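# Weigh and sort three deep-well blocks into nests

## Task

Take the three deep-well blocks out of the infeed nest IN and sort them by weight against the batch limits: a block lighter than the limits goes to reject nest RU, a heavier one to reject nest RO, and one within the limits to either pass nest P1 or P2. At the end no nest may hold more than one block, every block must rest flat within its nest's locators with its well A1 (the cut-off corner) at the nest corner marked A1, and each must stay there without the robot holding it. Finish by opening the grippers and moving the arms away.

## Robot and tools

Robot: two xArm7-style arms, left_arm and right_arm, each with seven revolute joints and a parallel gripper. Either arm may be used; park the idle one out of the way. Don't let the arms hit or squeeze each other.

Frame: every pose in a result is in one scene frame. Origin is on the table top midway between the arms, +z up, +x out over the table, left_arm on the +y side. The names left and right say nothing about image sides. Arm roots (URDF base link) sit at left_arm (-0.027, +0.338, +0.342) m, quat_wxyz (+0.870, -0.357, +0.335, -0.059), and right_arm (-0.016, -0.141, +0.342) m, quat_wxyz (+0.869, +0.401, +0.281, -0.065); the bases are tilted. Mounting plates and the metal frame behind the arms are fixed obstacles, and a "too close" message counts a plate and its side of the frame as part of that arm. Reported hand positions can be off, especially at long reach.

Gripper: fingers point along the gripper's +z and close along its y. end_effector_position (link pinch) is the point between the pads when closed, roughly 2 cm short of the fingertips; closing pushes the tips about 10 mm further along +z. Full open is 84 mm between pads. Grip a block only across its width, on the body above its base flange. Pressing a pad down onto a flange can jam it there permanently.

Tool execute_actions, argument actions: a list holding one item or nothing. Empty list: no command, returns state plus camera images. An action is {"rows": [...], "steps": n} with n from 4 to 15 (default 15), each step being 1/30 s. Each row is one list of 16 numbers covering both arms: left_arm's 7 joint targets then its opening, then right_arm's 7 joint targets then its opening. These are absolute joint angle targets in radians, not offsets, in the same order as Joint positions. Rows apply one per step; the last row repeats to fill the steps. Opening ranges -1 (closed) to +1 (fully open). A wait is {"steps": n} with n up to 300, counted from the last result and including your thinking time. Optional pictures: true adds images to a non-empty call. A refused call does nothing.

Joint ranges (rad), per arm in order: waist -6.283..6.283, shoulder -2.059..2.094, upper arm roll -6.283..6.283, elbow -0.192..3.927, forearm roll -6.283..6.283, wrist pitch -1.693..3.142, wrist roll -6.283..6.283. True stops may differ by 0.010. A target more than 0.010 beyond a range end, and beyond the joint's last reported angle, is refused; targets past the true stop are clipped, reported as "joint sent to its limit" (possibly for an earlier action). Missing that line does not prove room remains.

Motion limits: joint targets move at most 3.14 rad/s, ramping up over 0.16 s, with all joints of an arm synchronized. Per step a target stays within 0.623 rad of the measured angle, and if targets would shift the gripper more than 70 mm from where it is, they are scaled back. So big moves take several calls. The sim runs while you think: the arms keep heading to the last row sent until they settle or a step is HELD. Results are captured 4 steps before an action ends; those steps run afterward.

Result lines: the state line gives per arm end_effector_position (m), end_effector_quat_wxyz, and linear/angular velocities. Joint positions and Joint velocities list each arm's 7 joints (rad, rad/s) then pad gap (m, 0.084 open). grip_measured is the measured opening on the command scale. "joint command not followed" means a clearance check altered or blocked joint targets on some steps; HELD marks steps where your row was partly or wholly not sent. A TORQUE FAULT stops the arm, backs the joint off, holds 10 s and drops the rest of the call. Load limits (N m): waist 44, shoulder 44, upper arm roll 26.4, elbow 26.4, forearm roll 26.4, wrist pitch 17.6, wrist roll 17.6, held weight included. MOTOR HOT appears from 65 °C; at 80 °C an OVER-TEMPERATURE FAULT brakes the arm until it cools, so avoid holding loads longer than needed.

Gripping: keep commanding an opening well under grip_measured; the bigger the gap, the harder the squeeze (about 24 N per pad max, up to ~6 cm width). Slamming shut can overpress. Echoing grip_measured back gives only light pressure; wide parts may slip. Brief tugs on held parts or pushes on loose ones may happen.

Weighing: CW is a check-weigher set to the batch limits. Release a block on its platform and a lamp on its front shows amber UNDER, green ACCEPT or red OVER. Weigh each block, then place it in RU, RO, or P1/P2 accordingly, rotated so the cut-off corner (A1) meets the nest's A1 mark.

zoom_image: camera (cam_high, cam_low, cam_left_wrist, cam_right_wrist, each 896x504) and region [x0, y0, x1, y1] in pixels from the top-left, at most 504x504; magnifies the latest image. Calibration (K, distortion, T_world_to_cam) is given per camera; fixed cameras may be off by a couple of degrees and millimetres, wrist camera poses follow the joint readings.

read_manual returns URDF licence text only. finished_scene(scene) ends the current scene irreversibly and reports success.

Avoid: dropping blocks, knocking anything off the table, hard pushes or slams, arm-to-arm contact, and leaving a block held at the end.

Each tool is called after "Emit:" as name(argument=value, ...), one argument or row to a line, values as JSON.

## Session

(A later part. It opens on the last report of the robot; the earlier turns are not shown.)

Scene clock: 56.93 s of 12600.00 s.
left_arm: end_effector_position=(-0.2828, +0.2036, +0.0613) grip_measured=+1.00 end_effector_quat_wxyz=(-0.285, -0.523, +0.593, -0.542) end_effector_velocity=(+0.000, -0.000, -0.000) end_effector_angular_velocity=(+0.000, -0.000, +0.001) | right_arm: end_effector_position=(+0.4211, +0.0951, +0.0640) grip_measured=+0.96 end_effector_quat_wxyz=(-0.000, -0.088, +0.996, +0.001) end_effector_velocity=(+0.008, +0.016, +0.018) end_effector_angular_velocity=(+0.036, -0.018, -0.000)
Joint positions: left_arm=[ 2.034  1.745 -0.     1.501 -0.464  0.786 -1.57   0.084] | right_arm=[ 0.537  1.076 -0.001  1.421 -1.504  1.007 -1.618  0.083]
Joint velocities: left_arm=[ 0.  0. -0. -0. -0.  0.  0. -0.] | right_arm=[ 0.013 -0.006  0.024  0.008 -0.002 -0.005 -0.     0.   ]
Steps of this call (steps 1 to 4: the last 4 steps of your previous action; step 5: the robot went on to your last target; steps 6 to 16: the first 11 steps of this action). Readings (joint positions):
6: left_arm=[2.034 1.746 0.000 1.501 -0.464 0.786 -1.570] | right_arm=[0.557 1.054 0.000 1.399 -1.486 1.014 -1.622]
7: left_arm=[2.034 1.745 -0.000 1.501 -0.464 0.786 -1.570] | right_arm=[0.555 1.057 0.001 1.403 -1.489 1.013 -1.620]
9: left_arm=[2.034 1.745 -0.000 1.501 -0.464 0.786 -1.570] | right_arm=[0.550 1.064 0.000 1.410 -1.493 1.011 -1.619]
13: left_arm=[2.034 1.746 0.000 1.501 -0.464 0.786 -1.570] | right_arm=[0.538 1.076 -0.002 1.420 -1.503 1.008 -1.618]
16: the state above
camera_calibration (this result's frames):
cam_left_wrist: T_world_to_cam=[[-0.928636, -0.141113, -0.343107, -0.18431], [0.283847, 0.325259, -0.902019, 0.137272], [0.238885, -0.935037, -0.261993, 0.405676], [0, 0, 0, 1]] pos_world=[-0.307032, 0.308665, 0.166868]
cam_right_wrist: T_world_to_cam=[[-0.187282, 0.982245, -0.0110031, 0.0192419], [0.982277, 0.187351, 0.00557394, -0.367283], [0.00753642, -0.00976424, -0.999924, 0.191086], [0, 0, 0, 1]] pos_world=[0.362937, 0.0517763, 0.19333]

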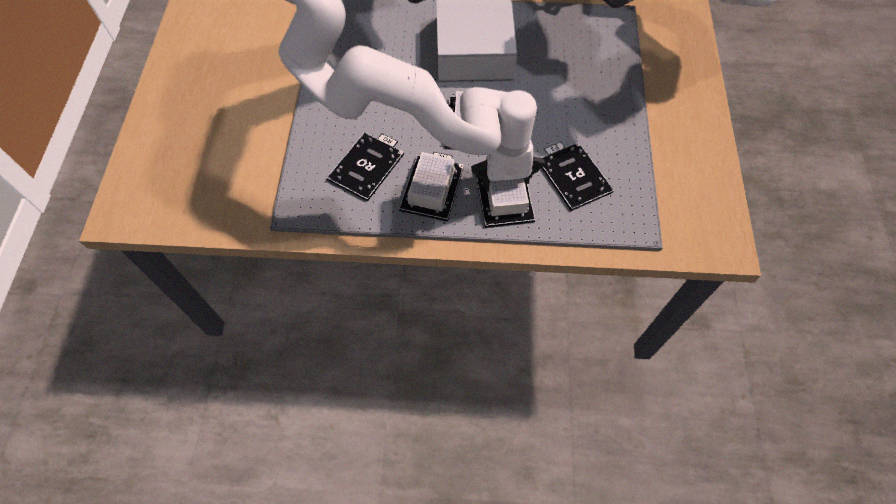

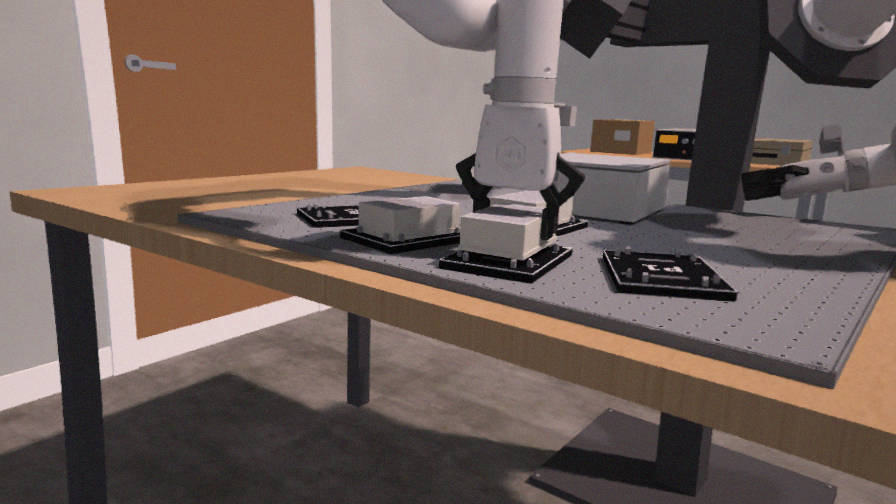

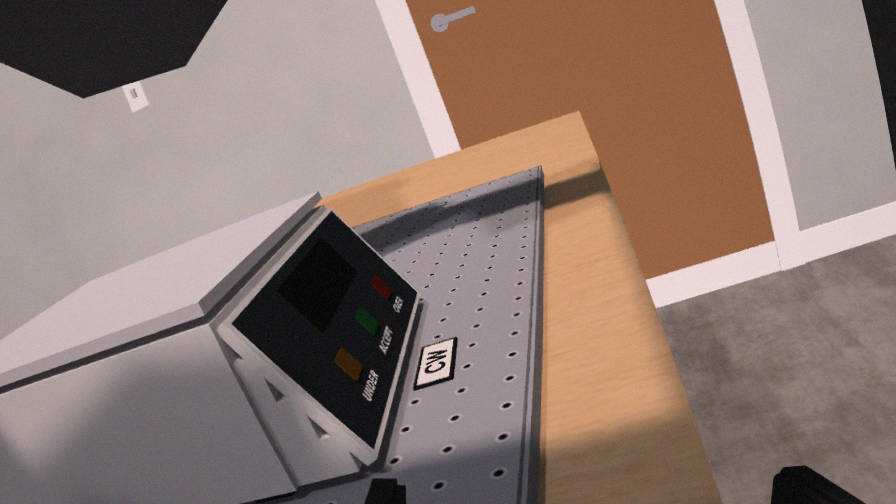

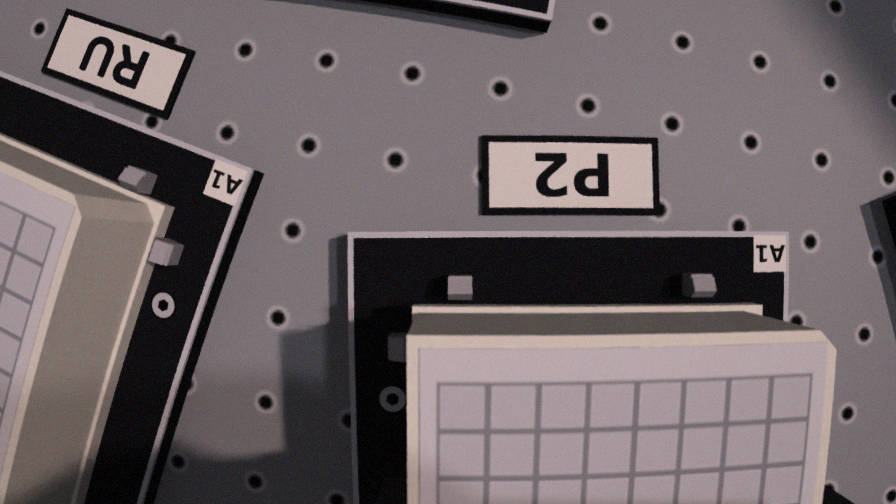

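Good. Seat, release.

Emit:
execute_actions(
  actions=[
    {"rows":[[2.034,1.7455,0,1.501,-0.464,0.786,-1.57,1,0.531,1.083,0,1.428,-1.511,1.005,-1.617,0.2],[2.034,1.7455,0,1.501,-0.464,0.786,-1.57,1,0.531,1.083,0,1.428,-1.511,1.005,-1.617,0.2],[2.034,1.7455,0,1.501,-0.464,0.786,-1.57,1,0.524,1.0897,0,1.434,-1.5175,1.0027,-1.617,0.2],[2.034,1.7455,0,1.501,-0.464,0.786,-1.57,1,0.524,1.0897,0,1.434,-1.5175,1.0027,-1.617,0.2],[2.034,1.7455,0,1.501,-0.464,0.786,-1.57,1,0.5171,1.0964,0,1.4404,-1.5242,1.0004,-1.6165,0.2]],"steps":15},
  ],
)

Emit:
execute_actions(
  actions=[
    {"rows":[[2.034,1.7455,0,1.501,-0.464,0.786,-1.57,1,0.5171,1.0964,0,1.4404,-1.5242,1.0004,-1.6165,1]],"steps":10},
  ],
  pictures=true,
)

Emit:
zoom_image(
  camera="cam_low",
  region=[430,180,590,290],
)

Scene clock: 57.57 s of 12600.00 s.
left_arm: end_effector_position=(-0.2828, +0.2036, +0.0613) grip_measured=+1.00 end_effector_quat_wxyz=(-0.285, -0.523, +0.593, -0.542) end_effector_velocity=(-0.000, -0.000, +0.001) end_effector_angular_velocity=(-0.001, +0.001, +0.000) | right_arm: end_effector_position=(+0.4212, +0.0948, +0.0523) grip_measured=+0.96 end_effector_quat_wxyz=(+0.000, -0.088, +0.996, +0.000) end_effector_velocity=(+0.000, +0.001, +0.002) end_effector_angular_velocity=(+0.001, -0.001, -0.002)
Joint positions: left_arm=[ 2.034  1.746 -0.     1.501 -0.464  0.786 -1.57   0.084] | right_arm=[ 0.517  1.097 -0.001  1.441 -1.524  1.    -1.617  0.083]
Joint velocities: left_arm=[ 0.    -0.     0.001 -0.001 -0.     0.     0.     0.   ] | right_arm=[ 0.001 -0.     0.004  0.001  0.001  0.004  0.001 -0.   ]
Steps of this call (steps 1 to 4: the last 4 steps of your previous action; steps 5 to 8: the robot went on to your last target; steps 9 to 19: the first 11 steps of this action). Readings (joint positions):
9: left_arm=[2.034 1.745 -0.000 1.501 -0.464 0.786 -1.570] | right_arm=[0.537 1.076 -0.000 1.422 -1.504 1.007 -1.617]
10: left_arm=[2.034 1.746 -0.000 1.501 -0.464 0.786 -1.570] | right_arm=[0.536 1.078 0.001 1.424 -1.507 1.006 -1.617]
12: left_arm=[2.034 1.746 -0.000 1.501 -0.464 0.786 -1.570] | right_arm=[0.530 1.084 0.001 1.429 -1.512 1.004 -1.617]
16: left_arm=[2.034 1.746 0.000 1.501 -0.464 0.786 -1.570] | right_arm=[0.519 1.094 -0.000 1.439 -1.523 1.002 -1.617]
19: the state above

Scene clock: 57.90 s of 12600.00 s.
left_arm: end_effector_position=(-0.2828, +0.2036, +0.0613) grip_measured=+1.00 end_effector_quat_wxyz=(-0.285, -0.523, +0.593, -0.542) end_effector_velocity=(-0.000, -0.000, +0.001) end_effector_angular_velocity=(-0.001, +0.001, -0.000) | right_arm: end_effector_position=(+0.4210, +0.0957, +0.0532) grip_measured=+1.00 end_effector_quat_wxyz=(+0.000, -0.088, +0.996, +0.001) end_effector_velocity=(-0.001, +0.003, +0.005) end_effector_angular_velocity=(+0.005, -0.001, +0.003)
Joint positions: left_arm=[ 2.034  1.746 -0.     1.501 -0.464  0.786 -1.57   0.084] | right_arm=[ 0.517  1.096  0.     1.44  -1.524  1.    -1.616  0.084]
Joint velocities: left_arm=[ 0.     0.001  0.001 -0.     0.    -0.001  0.    -0.   ] | right_arm=[ 0.006 -0.002  0.006 -0.004  0.002  0.004  0.001  0.003]
Steps of this call (steps 1 to 4: the last 4 steps of your previous action; steps 5 to 10: the first 6 steps of this action). Readings (joint positions):
5: left_arm=[2.034 1.746 -0.000 1.501 -0.464 0.786 -1.570] | right_arm=[0.517 1.097 -0.001 1.441 -1.524 1.001 -1.617]
6: left_arm=[2.034 1.746 0.000 1.501 -0.464 0.786 -1.570] | right_arm=[0.517 1.097 -0.001 1.441 -1.524 1.001 -1.617]
8: left_arm=[2.034 1.746 -0.000 1.501 -0.464 0.786 -1.570] | right_arm=[0.517 1.096 -0.001 1.441 -1.524 1.000 -1.616]
10: the state above
camera_calibration (this result's frames):
cam_left_wrist: T_world_to_cam=[[-0.928636, -0.141113, -0.343107, -0.184311], [0.283847, 0.325259, -0.902019, 0.137272], [0.238885, -0.935037, -0.261993, 0.405676], [0, 0, 0, 1]] pos_world=[-0.307032, 0.308665, 0.166868]
cam_right_wrist: T_world_to_cam=[[-0.187475, 0.982223, -0.00954698, 0.0184872], [0.982235, 0.187541, 0.00651683, -0.367364], [0.00819143, -0.00815563, -0.999933, 0.179901], [0, 0, 0, 1]] pos_world=[0.36283, 0.0522045, 0.18246]

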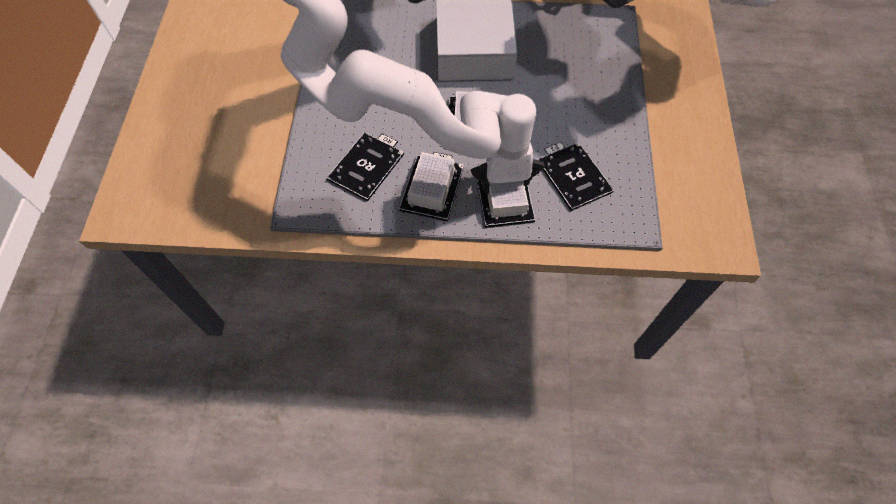

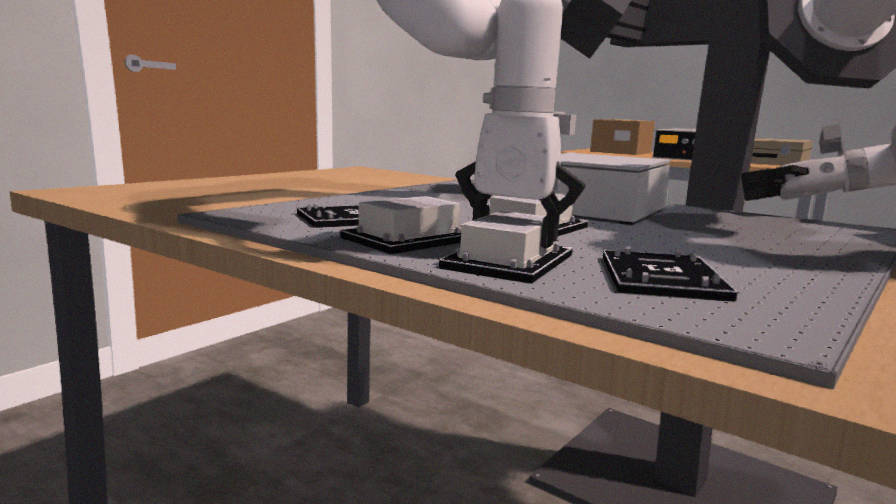

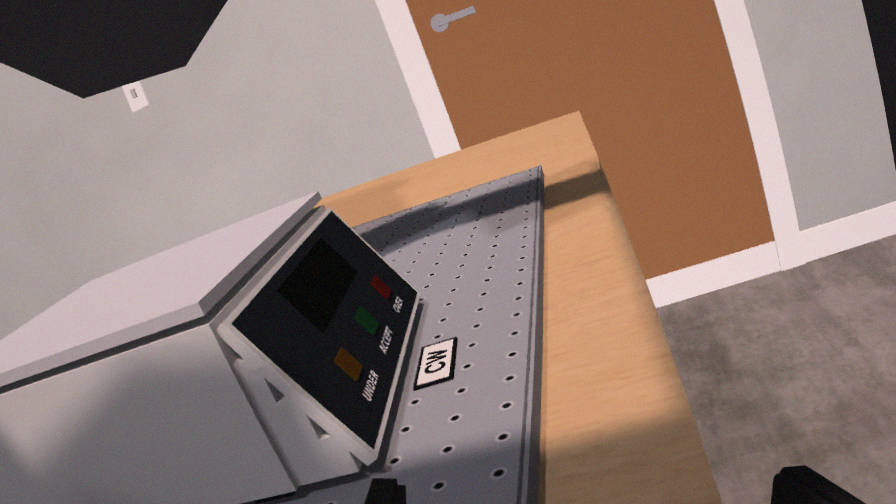

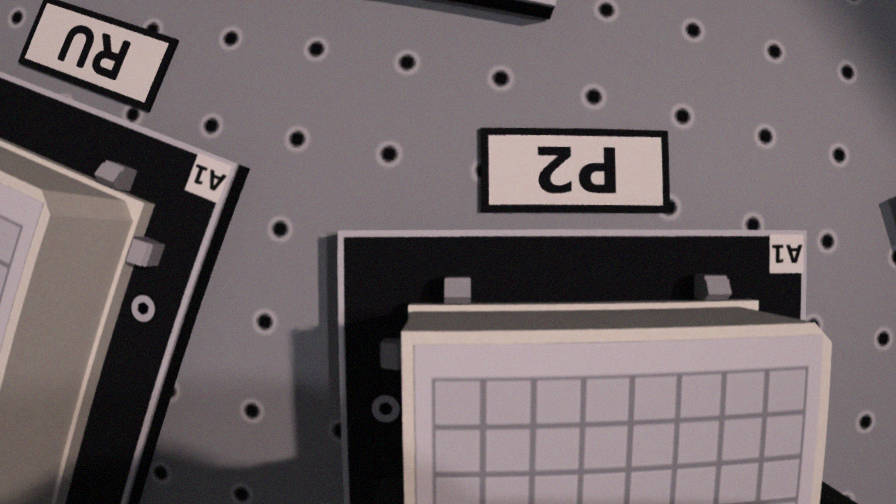

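Region (430, 180, 590, 290) of cam_low's 896x504 image, scaled by 3.150, with more detail than that image has; it fills the top 346 rows of this view, and the rest is white.

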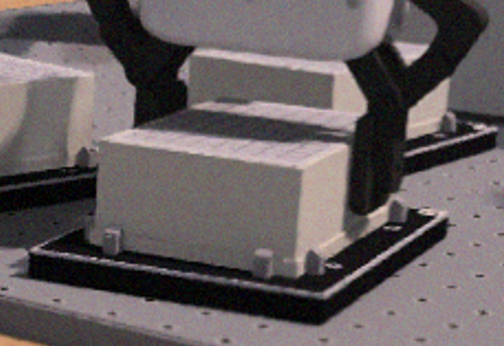

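Emit:
execute_actions(
  actions=[
    {"rows":[[2.034,1.7455,0,1.501,-0.464,0.786,-1.57,1,0.5265,1.0845,0,1.429,-1.515,1.004,-1.617,1],[2.034,1.7455,0,1.501,-0.464,0.786,-1.57,1,0.5265,1.0845,0,1.429,-1.515,1.004,-1.617,1],[2.034,1.7455,0,1.501,-0.464,0.786,-1.57,1,0.5367,1.0742,0,1.4197,-1.505,1.0073,-1.6175,1],[2.034,1.7455,0,1.501,-0.464,0.786,-1.57,1,0.5367,1.0742,0,1.4197,-1.505,1.0073,-1.6175,1],[2.034,1.7455,0,1.501,-0.464,0.786,-1.57,1,0.5573,1.054,0,1.401,-1.485,1.0143,-1.6185,1],[2.034,1.7455,0,1.501,-0.464,0.786,-1.57,1,0.5573,1.054,0,1.401,-1.485,1.0143,-1.6185,1],[2.034,1.7455,0,1.501,-0.464,0.786,-1.57,1,0.578,1.034,0,1.382,-1.465,1.021,-1.62,1],[2.034,1.7455,0,1.501,-0.464,0.786,-1.57,1,0.578,1.034,0,1.382,-1.465,1.021,-1.62,1],[2.034,1.7455,0,1.501,-0.464,0.786,-1.57,1,0.578,1.034,0,1.382,-1.465,1.021,-1.62,1],[2.034,1.7455,0,1.501,-0.464,0.786,-1.57,1,0.64,0.975,0,1.326,-1.405,1.042,-1.62,1]],"steps":15},
  ],
)

Emit:
execute_actions(
  actions=[
    {"rows":[[2.034,1.7455,0,1.501,-0.464,0.786,-1.57,1,0.691,0.8255,0,0.674,-1.656,1.026,-0.845,1]],"steps":15},
  ],
)

Emit:
execute_actions(
  actions=[
    {"steps":8},
  ],
)

Emit:
execute_actions(
  actions=[
    {"rows":[[2.034,1.7455,0,1.501,-0.464,0.786,-1.57,1,0.5533,0.922,0,0.7436,-1.8077,1.053,-0.819,1]],"steps":15},
  ],
)

Emit:
execute_actions(
  actions=[
    {"steps":10},
  ],
  pictures=true,
)

Scene clock: 58.87 s of 12600.00 s.
left_arm: end_effector_position=(-0.2828, +0.2036, +0.0613) grip_measured=+1.00 end_effector_quat_wxyz=(-0.285, -0.523, +0.593, -0.542) end_effector_velocity=(-0.001, +0.001, +0.000) end_effector_angular_velocity=(+0.001, +0.001, -0.003) | right_arm: end_effector_position=(+0.4207, +0.0953, +0.0930) grip_measured=+1.00 end_effector_quat_wxyz=(+0.000, -0.088, +0.996, +0.002) end_effector_velocity=(-0.061, -0.078, +0.196) end_effector_angular_velocity=(-0.184, +0.102, -0.004)
Joint positions: left_arm=[ 2.034  1.746 -0.     1.501 -0.464  0.786 -1.57   0.084] | right_arm=[ 0.588  1.025  0.001  1.375 -1.456  1.024 -1.62   0.084]
Joint velocities: left_arm=[ 0.    -0.002  0.002  0.     0.     0.    -0.     0.   ] | right_arm=[ 0.463 -0.454 -0.119 -0.506  0.524  0.204 -0.004 -0.   ]
Steps of this call (steps 1 to 4: the last 4 steps of your previous action; steps 5 to 15: the robot went on to your last target; steps 16 to 18: nothing new was sent; steps 19 to 29: the first 11 steps of this action). Readings (joint positions):
19: left_arm=[2.034 1.746 -0.000 1.501 -0.464 0.786 -1.570] | right_arm=[0.518 1.096 0.000 1.440 -1.524 1.001 -1.617]
20: left_arm=[2.034 1.745 0.000 1.501 -0.464 0.786 -1.570] | right_arm=[0.520 1.093 -0.001 1.436 -1.521 1.002 -1.617]
22: left_arm=[2.034 1.746 0.000 1.501 -0.464 0.786 -1.570] | right_arm=[0.528 1.084 -0.001 1.427 -1.513 1.004 -1.617]
26: left_arm=[2.034 1.746 -0.000 1.501 -0.464 0.786 -1.570] | right_arm=[0.559 1.052 -0.000 1.399 -1.483 1.015 -1.619]
29: the state above

Scene clock: 59.37 s of 12600.00 s.
left_arm: end_effector_position=(-0.2828, +0.2036, +0.0613) grip_measured=+1.00 end_effector_quat_wxyz=(-0.285, -0.523, +0.593, -0.542) end_effector_velocity=(+0.001, +0.000, -0.001) end_effector_angular_velocity=(+0.001, -0.001, -0.000) | right_arm: end_effector_position=(+0.2835, +0.0477, +0.1237) grip_measured=+1.00 end_effector_quat_wxyz=(+0.002, -0.039, +0.999, -0.003) end_effector_velocity=(-0.438, -0.211, +0.028) end_effector_angular_velocity=(+0.012, +0.018, -0.475)
Joint positions: left_arm=[ 2.034  1.745  0.     1.501 -0.464  0.786 -1.57   0.084] | right_arm=[ 0.671  0.883 -0.     0.922 -1.563  1.031 -1.159  0.084]
Joint velocities: left_arm=[ 0.    -0.    -0.002 -0.001 -0.    -0.002 -0.     0.   ] | right_arm=[ 0.103 -0.303 -0.005 -1.329 -0.498 -0.027  1.662 -0.   ]
Steps of this call (steps 1 to 4: the last 4 steps of your previous action; steps 5 to 15: the first 11 steps of this action). Readings (joint positions):
5: left_arm=[2.034 1.746 0.000 1.501 -0.464 0.786 -1.570] | right_arm=[0.643 0.974 0.007 1.328 -1.407 1.040 -1.619]
6: left_arm=[2.034 1.746 0.000 1.501 -0.464 0.786 -1.570] | right_arm=[0.644 0.971 0.005 1.319 -1.411 1.040 -1.608]
8: left_arm=[2.034 1.745 -0.000 1.501 -0.464 0.786 -1.570] | right_arm=[0.647 0.953 -0.000 1.252 -1.442 1.038 -1.536]
12: left_arm=[2.034 1.745 -0.000 1.501 -0.464 0.786 -1.570] | right_arm=[0.661 0.914 0.001 1.054 -1.513 1.034 -1.326]
15: the state above

Scene clock: 59.63 s of 12600.00 s.
left_arm: end_effector_position=(-0.2828, +0.2036, +0.0613) grip_measured=+1.00 end_effector_quat_wxyz=(-0.285, -0.523, +0.593, -0.542) end_effector_velocity=(-0.000, -0.000, -0.001) end_effector_angular_velocity=(+0.001, +0.000, -0.002) | right_arm: end_effector_position=(+0.2023, +0.0022, +0.1318) grip_measured=+1.00 end_effector_quat_wxyz=(-0.003, +0.003, +1.000, +0.000) end_effector_velocity=(+0.013, -0.001, +0.004) end_effector_angular_velocity=(+0.024, -0.038, -0.131)
Joint positions: left_arm=[ 2.034  1.745  0.     1.501 -0.464  0.786 -1.57   0.084] | right_arm=[ 0.691  0.828 -0.     0.675 -1.654  1.026 -0.852  0.084]
Joint velocities: left_arm=[-0.     0.001 -0.001  0.001  0.    -0.003  0.    -0.   ] | right_arm=[ 0.006 -0.035 -0.005 -0.018 -0.04   0.001  0.139 -0.   ]
Kept back: nothing.
Steps of this call (steps 1 to 4: the last 4 steps of your previous action; steps 5 to 8: the robot went on to your last target). Readings (joint positions):
1: left_arm=[2.034 1.746 0.000 1.501 -0.464 0.786 -1.570] | right_arm=[0.675 0.873 -0.000 0.878 -1.579 1.030 -1.103]
2: left_arm=[2.034 1.745 -0.000 1.501 -0.464 0.786 -1.570] | right_arm=[0.678 0.863 -0.000 0.834 -1.596 1.030 -1.048]
4: left_arm=[2.034 1.746 0.000 1.501 -0.464 0.786 -1.570] | right_arm=[0.685 0.844 0.000 0.750 -1.627 1.028 -0.943]
8: the state above

Scene clock: 60.00 s of 12600.00 s.
left_arm: end_effector_position=(-0.2828, +0.2036, +0.0613) grip_measured=+1.00 end_effector_quat_wxyz=(-0.285, -0.523, +0.593, -0.542) end_effector_velocity=(+0.001, -0.001, +0.000) end_effector_angular_velocity=(-0.001, -0.001, +0.002) | right_arm: end_effector_position=(+0.2033, +0.0043, +0.0863) grip_measured=+1.00 end_effector_quat_wxyz=(-0.001, +0.006, +1.000, +0.002) end_effector_velocity=(+0.014, +0.033, +0.028) end_effector_angular_velocity=(+0.079, -0.041, +0.006)
Joint positions: left_arm=[ 2.034  1.746 -0.     1.501 -0.464  0.786 -1.57   0.084] | right_arm=[ 0.553  0.922  0.001  0.744 -1.807  1.053 -0.819  0.084]
Joint velocities: left_arm=[ 0.     0.001 -0.001 -0.     0.     0.001 -0.     0.   ] | right_arm=[ 0.033 -0.017  0.055  0.01  -0.005 -0.007  0.003  0.   ]
Steps of this call (steps 1 to 11: the first 11 steps of this action). Readings (joint positions):
1: left_arm=[2.034 1.745 0.000 1.501 -0.464 0.786 -1.570] | right_arm=[0.690 0.827 -0.000 0.676 -1.656 1.027 -0.848]
2: left_arm=[2.034 1.746 -0.000 1.501 -0.464 0.786 -1.570] | right_arm=[0.682 0.832 0.002 0.682 -1.666 1.030 -0.845]
4: left_arm=[2.034 1.745 0.000 1.501 -0.464 0.786 -1.570] | right_arm=[0.626 0.872 0.007 0.715 -1.732 1.041 -0.832]
8: left_arm=[2.034 1.745 0.000 1.501 -0.464 0.786 -1.570] | right_arm=[0.551 0.923 -0.008 0.743 -1.805 1.054 -0.820]
11: the state above

Scene clock: 60.33 s of 12600.00 s.
left_arm: end_effector_position=(-0.2828, +0.2036, +0.0613) grip_measured=+1.00 end_effector_quat_wxyz=(-0.285, -0.523, +0.593, -0.542) end_effector_velocity=(-0.001, -0.000, +0.001) end_effector_angular_velocity=(-0.001, +0.001, -0.001) | right_arm: end_effector_position=(+0.2035, +0.0041, +0.0862) grip_measured=+1.00 end_effector_quat_wxyz=(-0.001, +0.006, +1.000, +0.002) end_effector_velocity=(-0.000, +0.000, -0.000) end_effector_angular_velocity=(+0.001, +0.000, +0.002)
Joint positions: left_arm=[ 2.034  1.746 -0.     1.501 -0.464  0.786 -1.57   0.084] | right_arm=[ 0.554  0.922  0.     0.744 -1.808  1.053 -0.819  0.084]
Joint velocities: left_arm=[-0.     0.     0.002 -0.     0.    -0.001  0.    -0.   ] | right_arm=[-0.001  0.001 -0.     0.001 -0.002 -0.    -0.001 -0.   ]
Kept back: nothing.
Steps of this call (steps 1 to 4: the last 4 steps of your previous action; steps 5 to 10: the robot went on to your last target). Readings (joint positions):
1: left_arm=[2.034 1.746 0.000 1.501 -0.464 0.786 -1.570] | right_arm=[0.554 0.922 0.002 0.744 -1.807 1.053 -0.819]
2: left_arm=[2.034 1.746 -0.000 1.501 -0.464 0.786 -1.570] | right_arm=[0.555 0.921 0.002 0.744 -1.807 1.053 -0.819]
4: left_arm=[2.034 1.746 -0.000 1.501 -0.464 0.786 -1.570] | right_arm=[0.554 0.921 0.001 0.744 -1.807 1.053 -0.819]
8: left_arm=[2.034 1.746 0.000 1.501 -0.464 0.786 -1.570] | right_arm=[0.554 0.922 0.000 0.744 -1.807 1.053 -0.819]
10: the state above
camera_calibration (this result's frames):
cam_left_wrist: T_world_to_cam=[[-0.928636, -0.141113, -0.343107, -0.184311], [0.283847, 0.325259, -0.902019, 0.137272], [0.238885, -0.935037, -0.261993, 0.405676], [0, 0, 0, 1]] pos_world=[-0.307032, 0.308665, 0.166868]
cam_right_wrist: T_world_to_cam=[[0.000006352, 0.999961, -0.0088373, 0.0297275], [0.999993, 0.0000275996, 0.00384172, -0.139296], [0.00384181, -0.00883726, -0.999954, 0.21477], [0, 0, 0, 1]] pos_world=[0.13847, -0.0278245, 0.215558]

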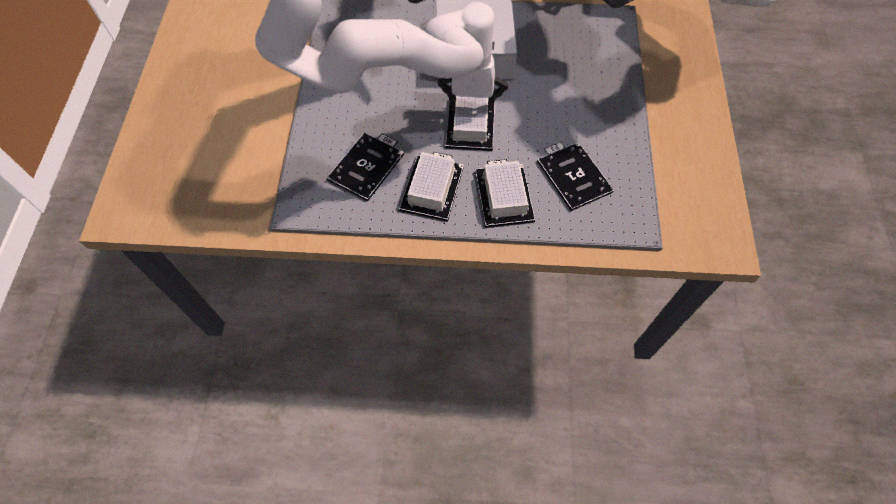

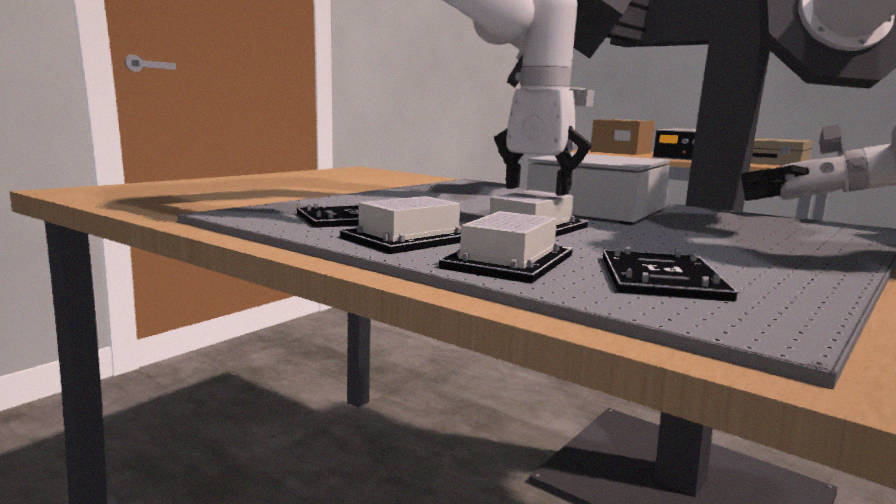

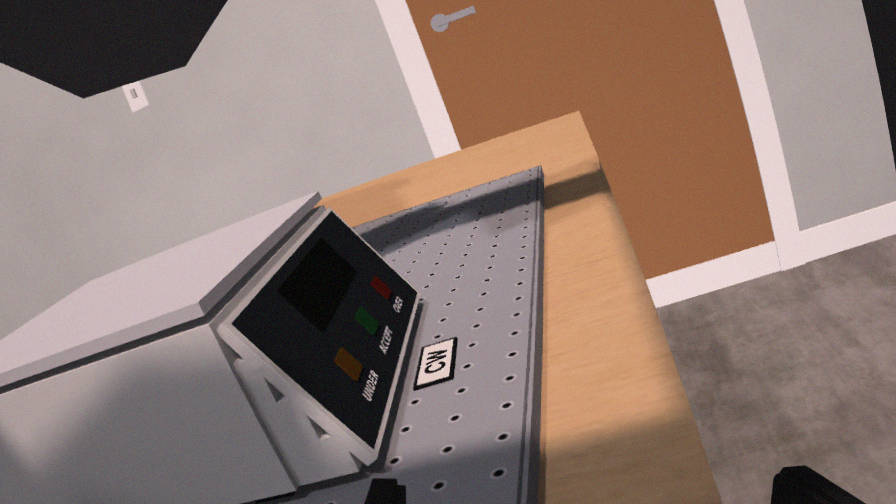

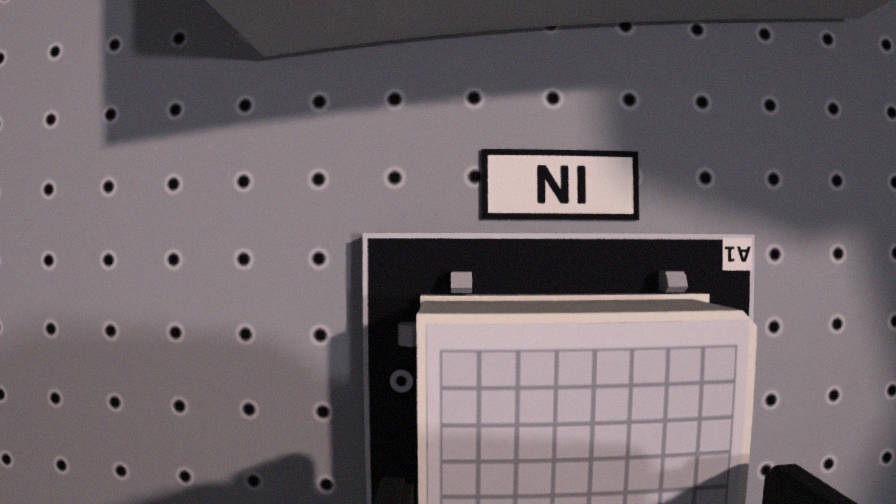

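Emit:
execute_actions(
  actions=[
    {"rows":[[2.034,1.7455,0,1.501,-0.464,0.786,-1.57,1,0.5476,0.926,0,0.747,-1.8136,1.0543,-0.8187,1],[2.034,1.7455,0,1.501,-0.464,0.786,-1.57,1,0.542,0.9303,0,0.7504,-1.8195,1.0556,-0.8184,1],[2.034,1.7455,0,1.501,-0.464,0.786,-1.57,1,0.536,0.9344,0,0.7538,-1.8254,1.057,-0.818,1],[2.034,1.7455,0,1.501,-0.464,0.786,-1.57,1,0.5305,0.9386,0,0.7571,-1.8313,1.058,-0.8178,1],[2.034,1.7455,0,1.501,-0.464,0.786,-1.57,1,0.525,0.9427,0,0.7605,-1.8372,1.0594,-0.8175,1],[2.034,1.7455,0,1.501,-0.464,0.786,-1.57,1,0.519,0.947,0,0.764,-1.843,1.0607,-0.8172,1],[2.034,1.7455,0,1.501,-0.464,0.786,-1.57,1,0.5135,0.951,0,0.7673,-1.849,1.062,-0.817,1]],"steps":15},
  ],
  pictures=true,
)

Scene clock: 60.97 s of 12600.00 s.
left_arm: end_effector_position=(-0.2828, +0.2036, +0.0613) grip_measured=+1.00 end_effector_quat_wxyz=(-0.285, -0.523, +0.593, -0.542) end_effector_velocity=(+0.001, -0.000, -0.000) end_effector_angular_velocity=(-0.000, -0.001, +0.001) | right_arm: end_effector_position=(+0.2028, +0.0038, +0.0719) grip_measured=+1.00 end_effector_quat_wxyz=(-0.001, +0.005, +1.000, +0.001) end_effector_velocity=(+0.001, +0.005, -0.001) end_effector_angular_velocity=(+0.013, -0.005, +0.003)
Joint positions: left_arm=[ 2.034  1.746 -0.     1.501 -0.464  0.786 -1.57   0.084] | right_arm=[ 0.514  0.951 -0.001  0.767 -1.848  1.062 -0.817  0.084]
Joint velocities: left_arm=[-0.     0.001 -0.001  0.     0.     0.001  0.     0.   ] | right_arm=[-0.012  0.01   0.011  0.009 -0.018  0.003  0.002  0.   ]
Steps of this call (steps 1 to 8: the robot went on to your last target; steps 9 to 19: the first 11 steps of this action). Readings (joint positions):
9: left_arm=[2.034 1.746 -0.000 1.501 -0.464 0.786 -1.570] | right_arm=[0.553 0.922 0.000 0.744 -1.808 1.053 -0.819]
10: left_arm=[2.034 1.746 0.000 1.501 -0.464 0.786 -1.570] | right_arm=[0.551 0.924 0.001 0.745 -1.810 1.054 -0.819]
12: left_arm=[2.034 1.746 -0.000 1.501 -0.464 0.786 -1.570] | right_arm=[0.543 0.930 0.001 0.750 -1.819 1.055 -0.818]
16: left_arm=[2.034 1.746 -0.000 1.501 -0.464 0.786 -1.570] | right_arm=[0.520 0.946 -0.000 0.763 -1.841 1.060 -0.817]
19: the state above
camera_calibration (this result's frames):
cam_left_wrist: T_world_to_cam=[[-0.928636, -0.141113, -0.343107, -0.18431], [0.283847, 0.325259, -0.902019, 0.137272], [0.238885, -0.935037, -0.261993, 0.405676], [0, 0, 0, 1]] pos_world=[-0.307032, 0.308665, 0.166868]
cam_right_wrist: T_world_to_cam=[[-0.00172448, 0.999939, -0.0109361, 0.030363], [0.999992, 0.00176239, 0.00345812, -0.138595], [0.00347718, -0.01093, -0.999934, 0.200584], [0, 0, 0, 1]] pos_world=[0.137949, -0.0279245, 0.201382]

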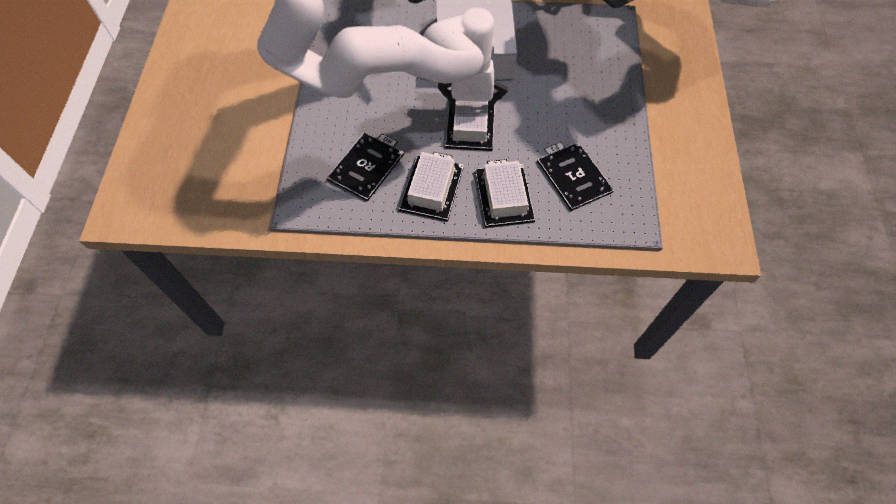

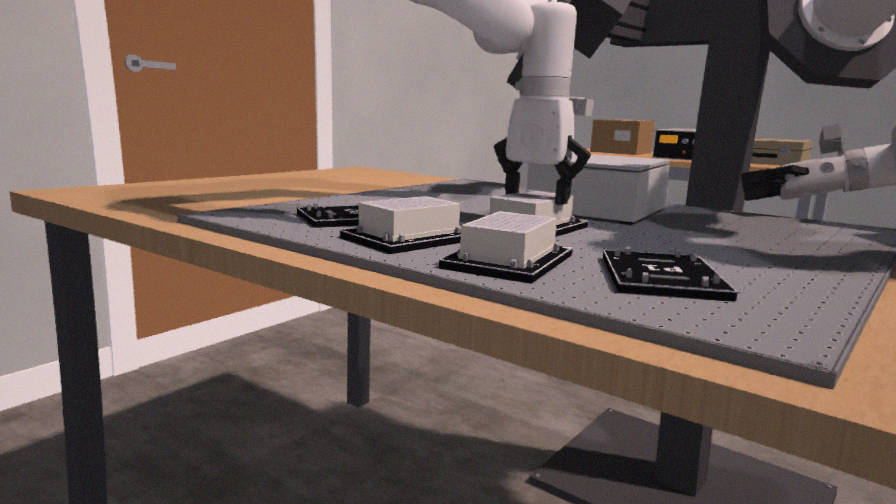

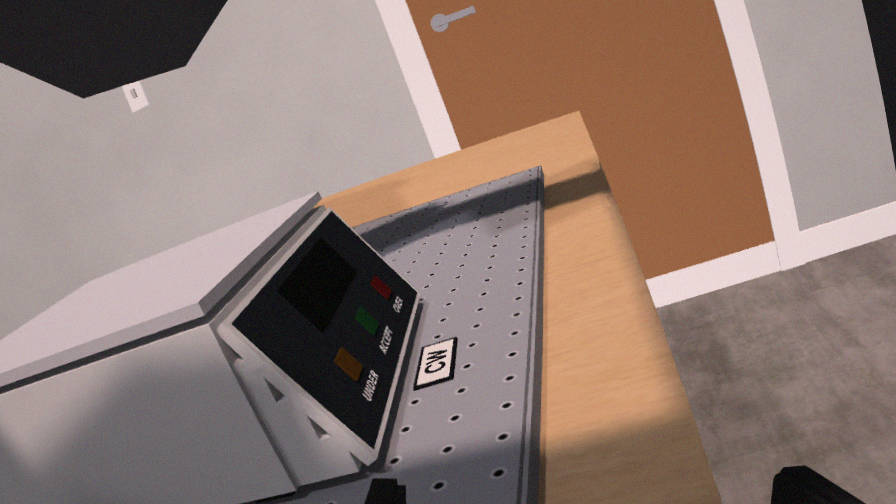

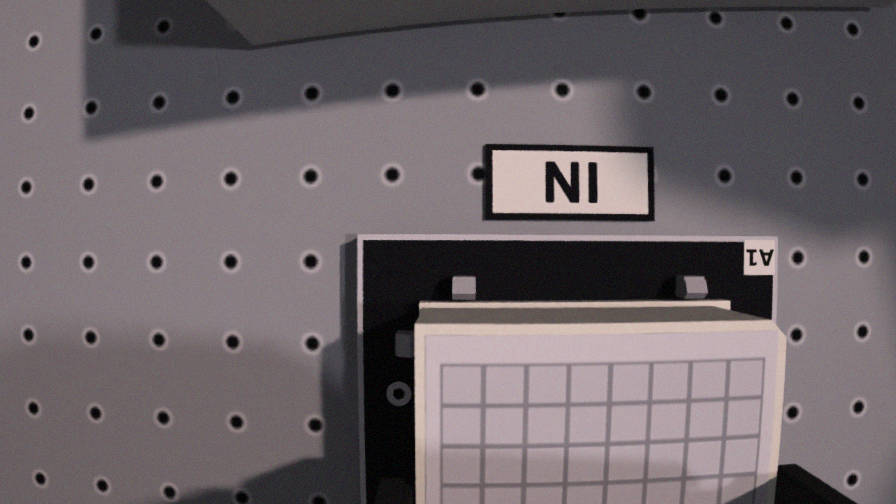

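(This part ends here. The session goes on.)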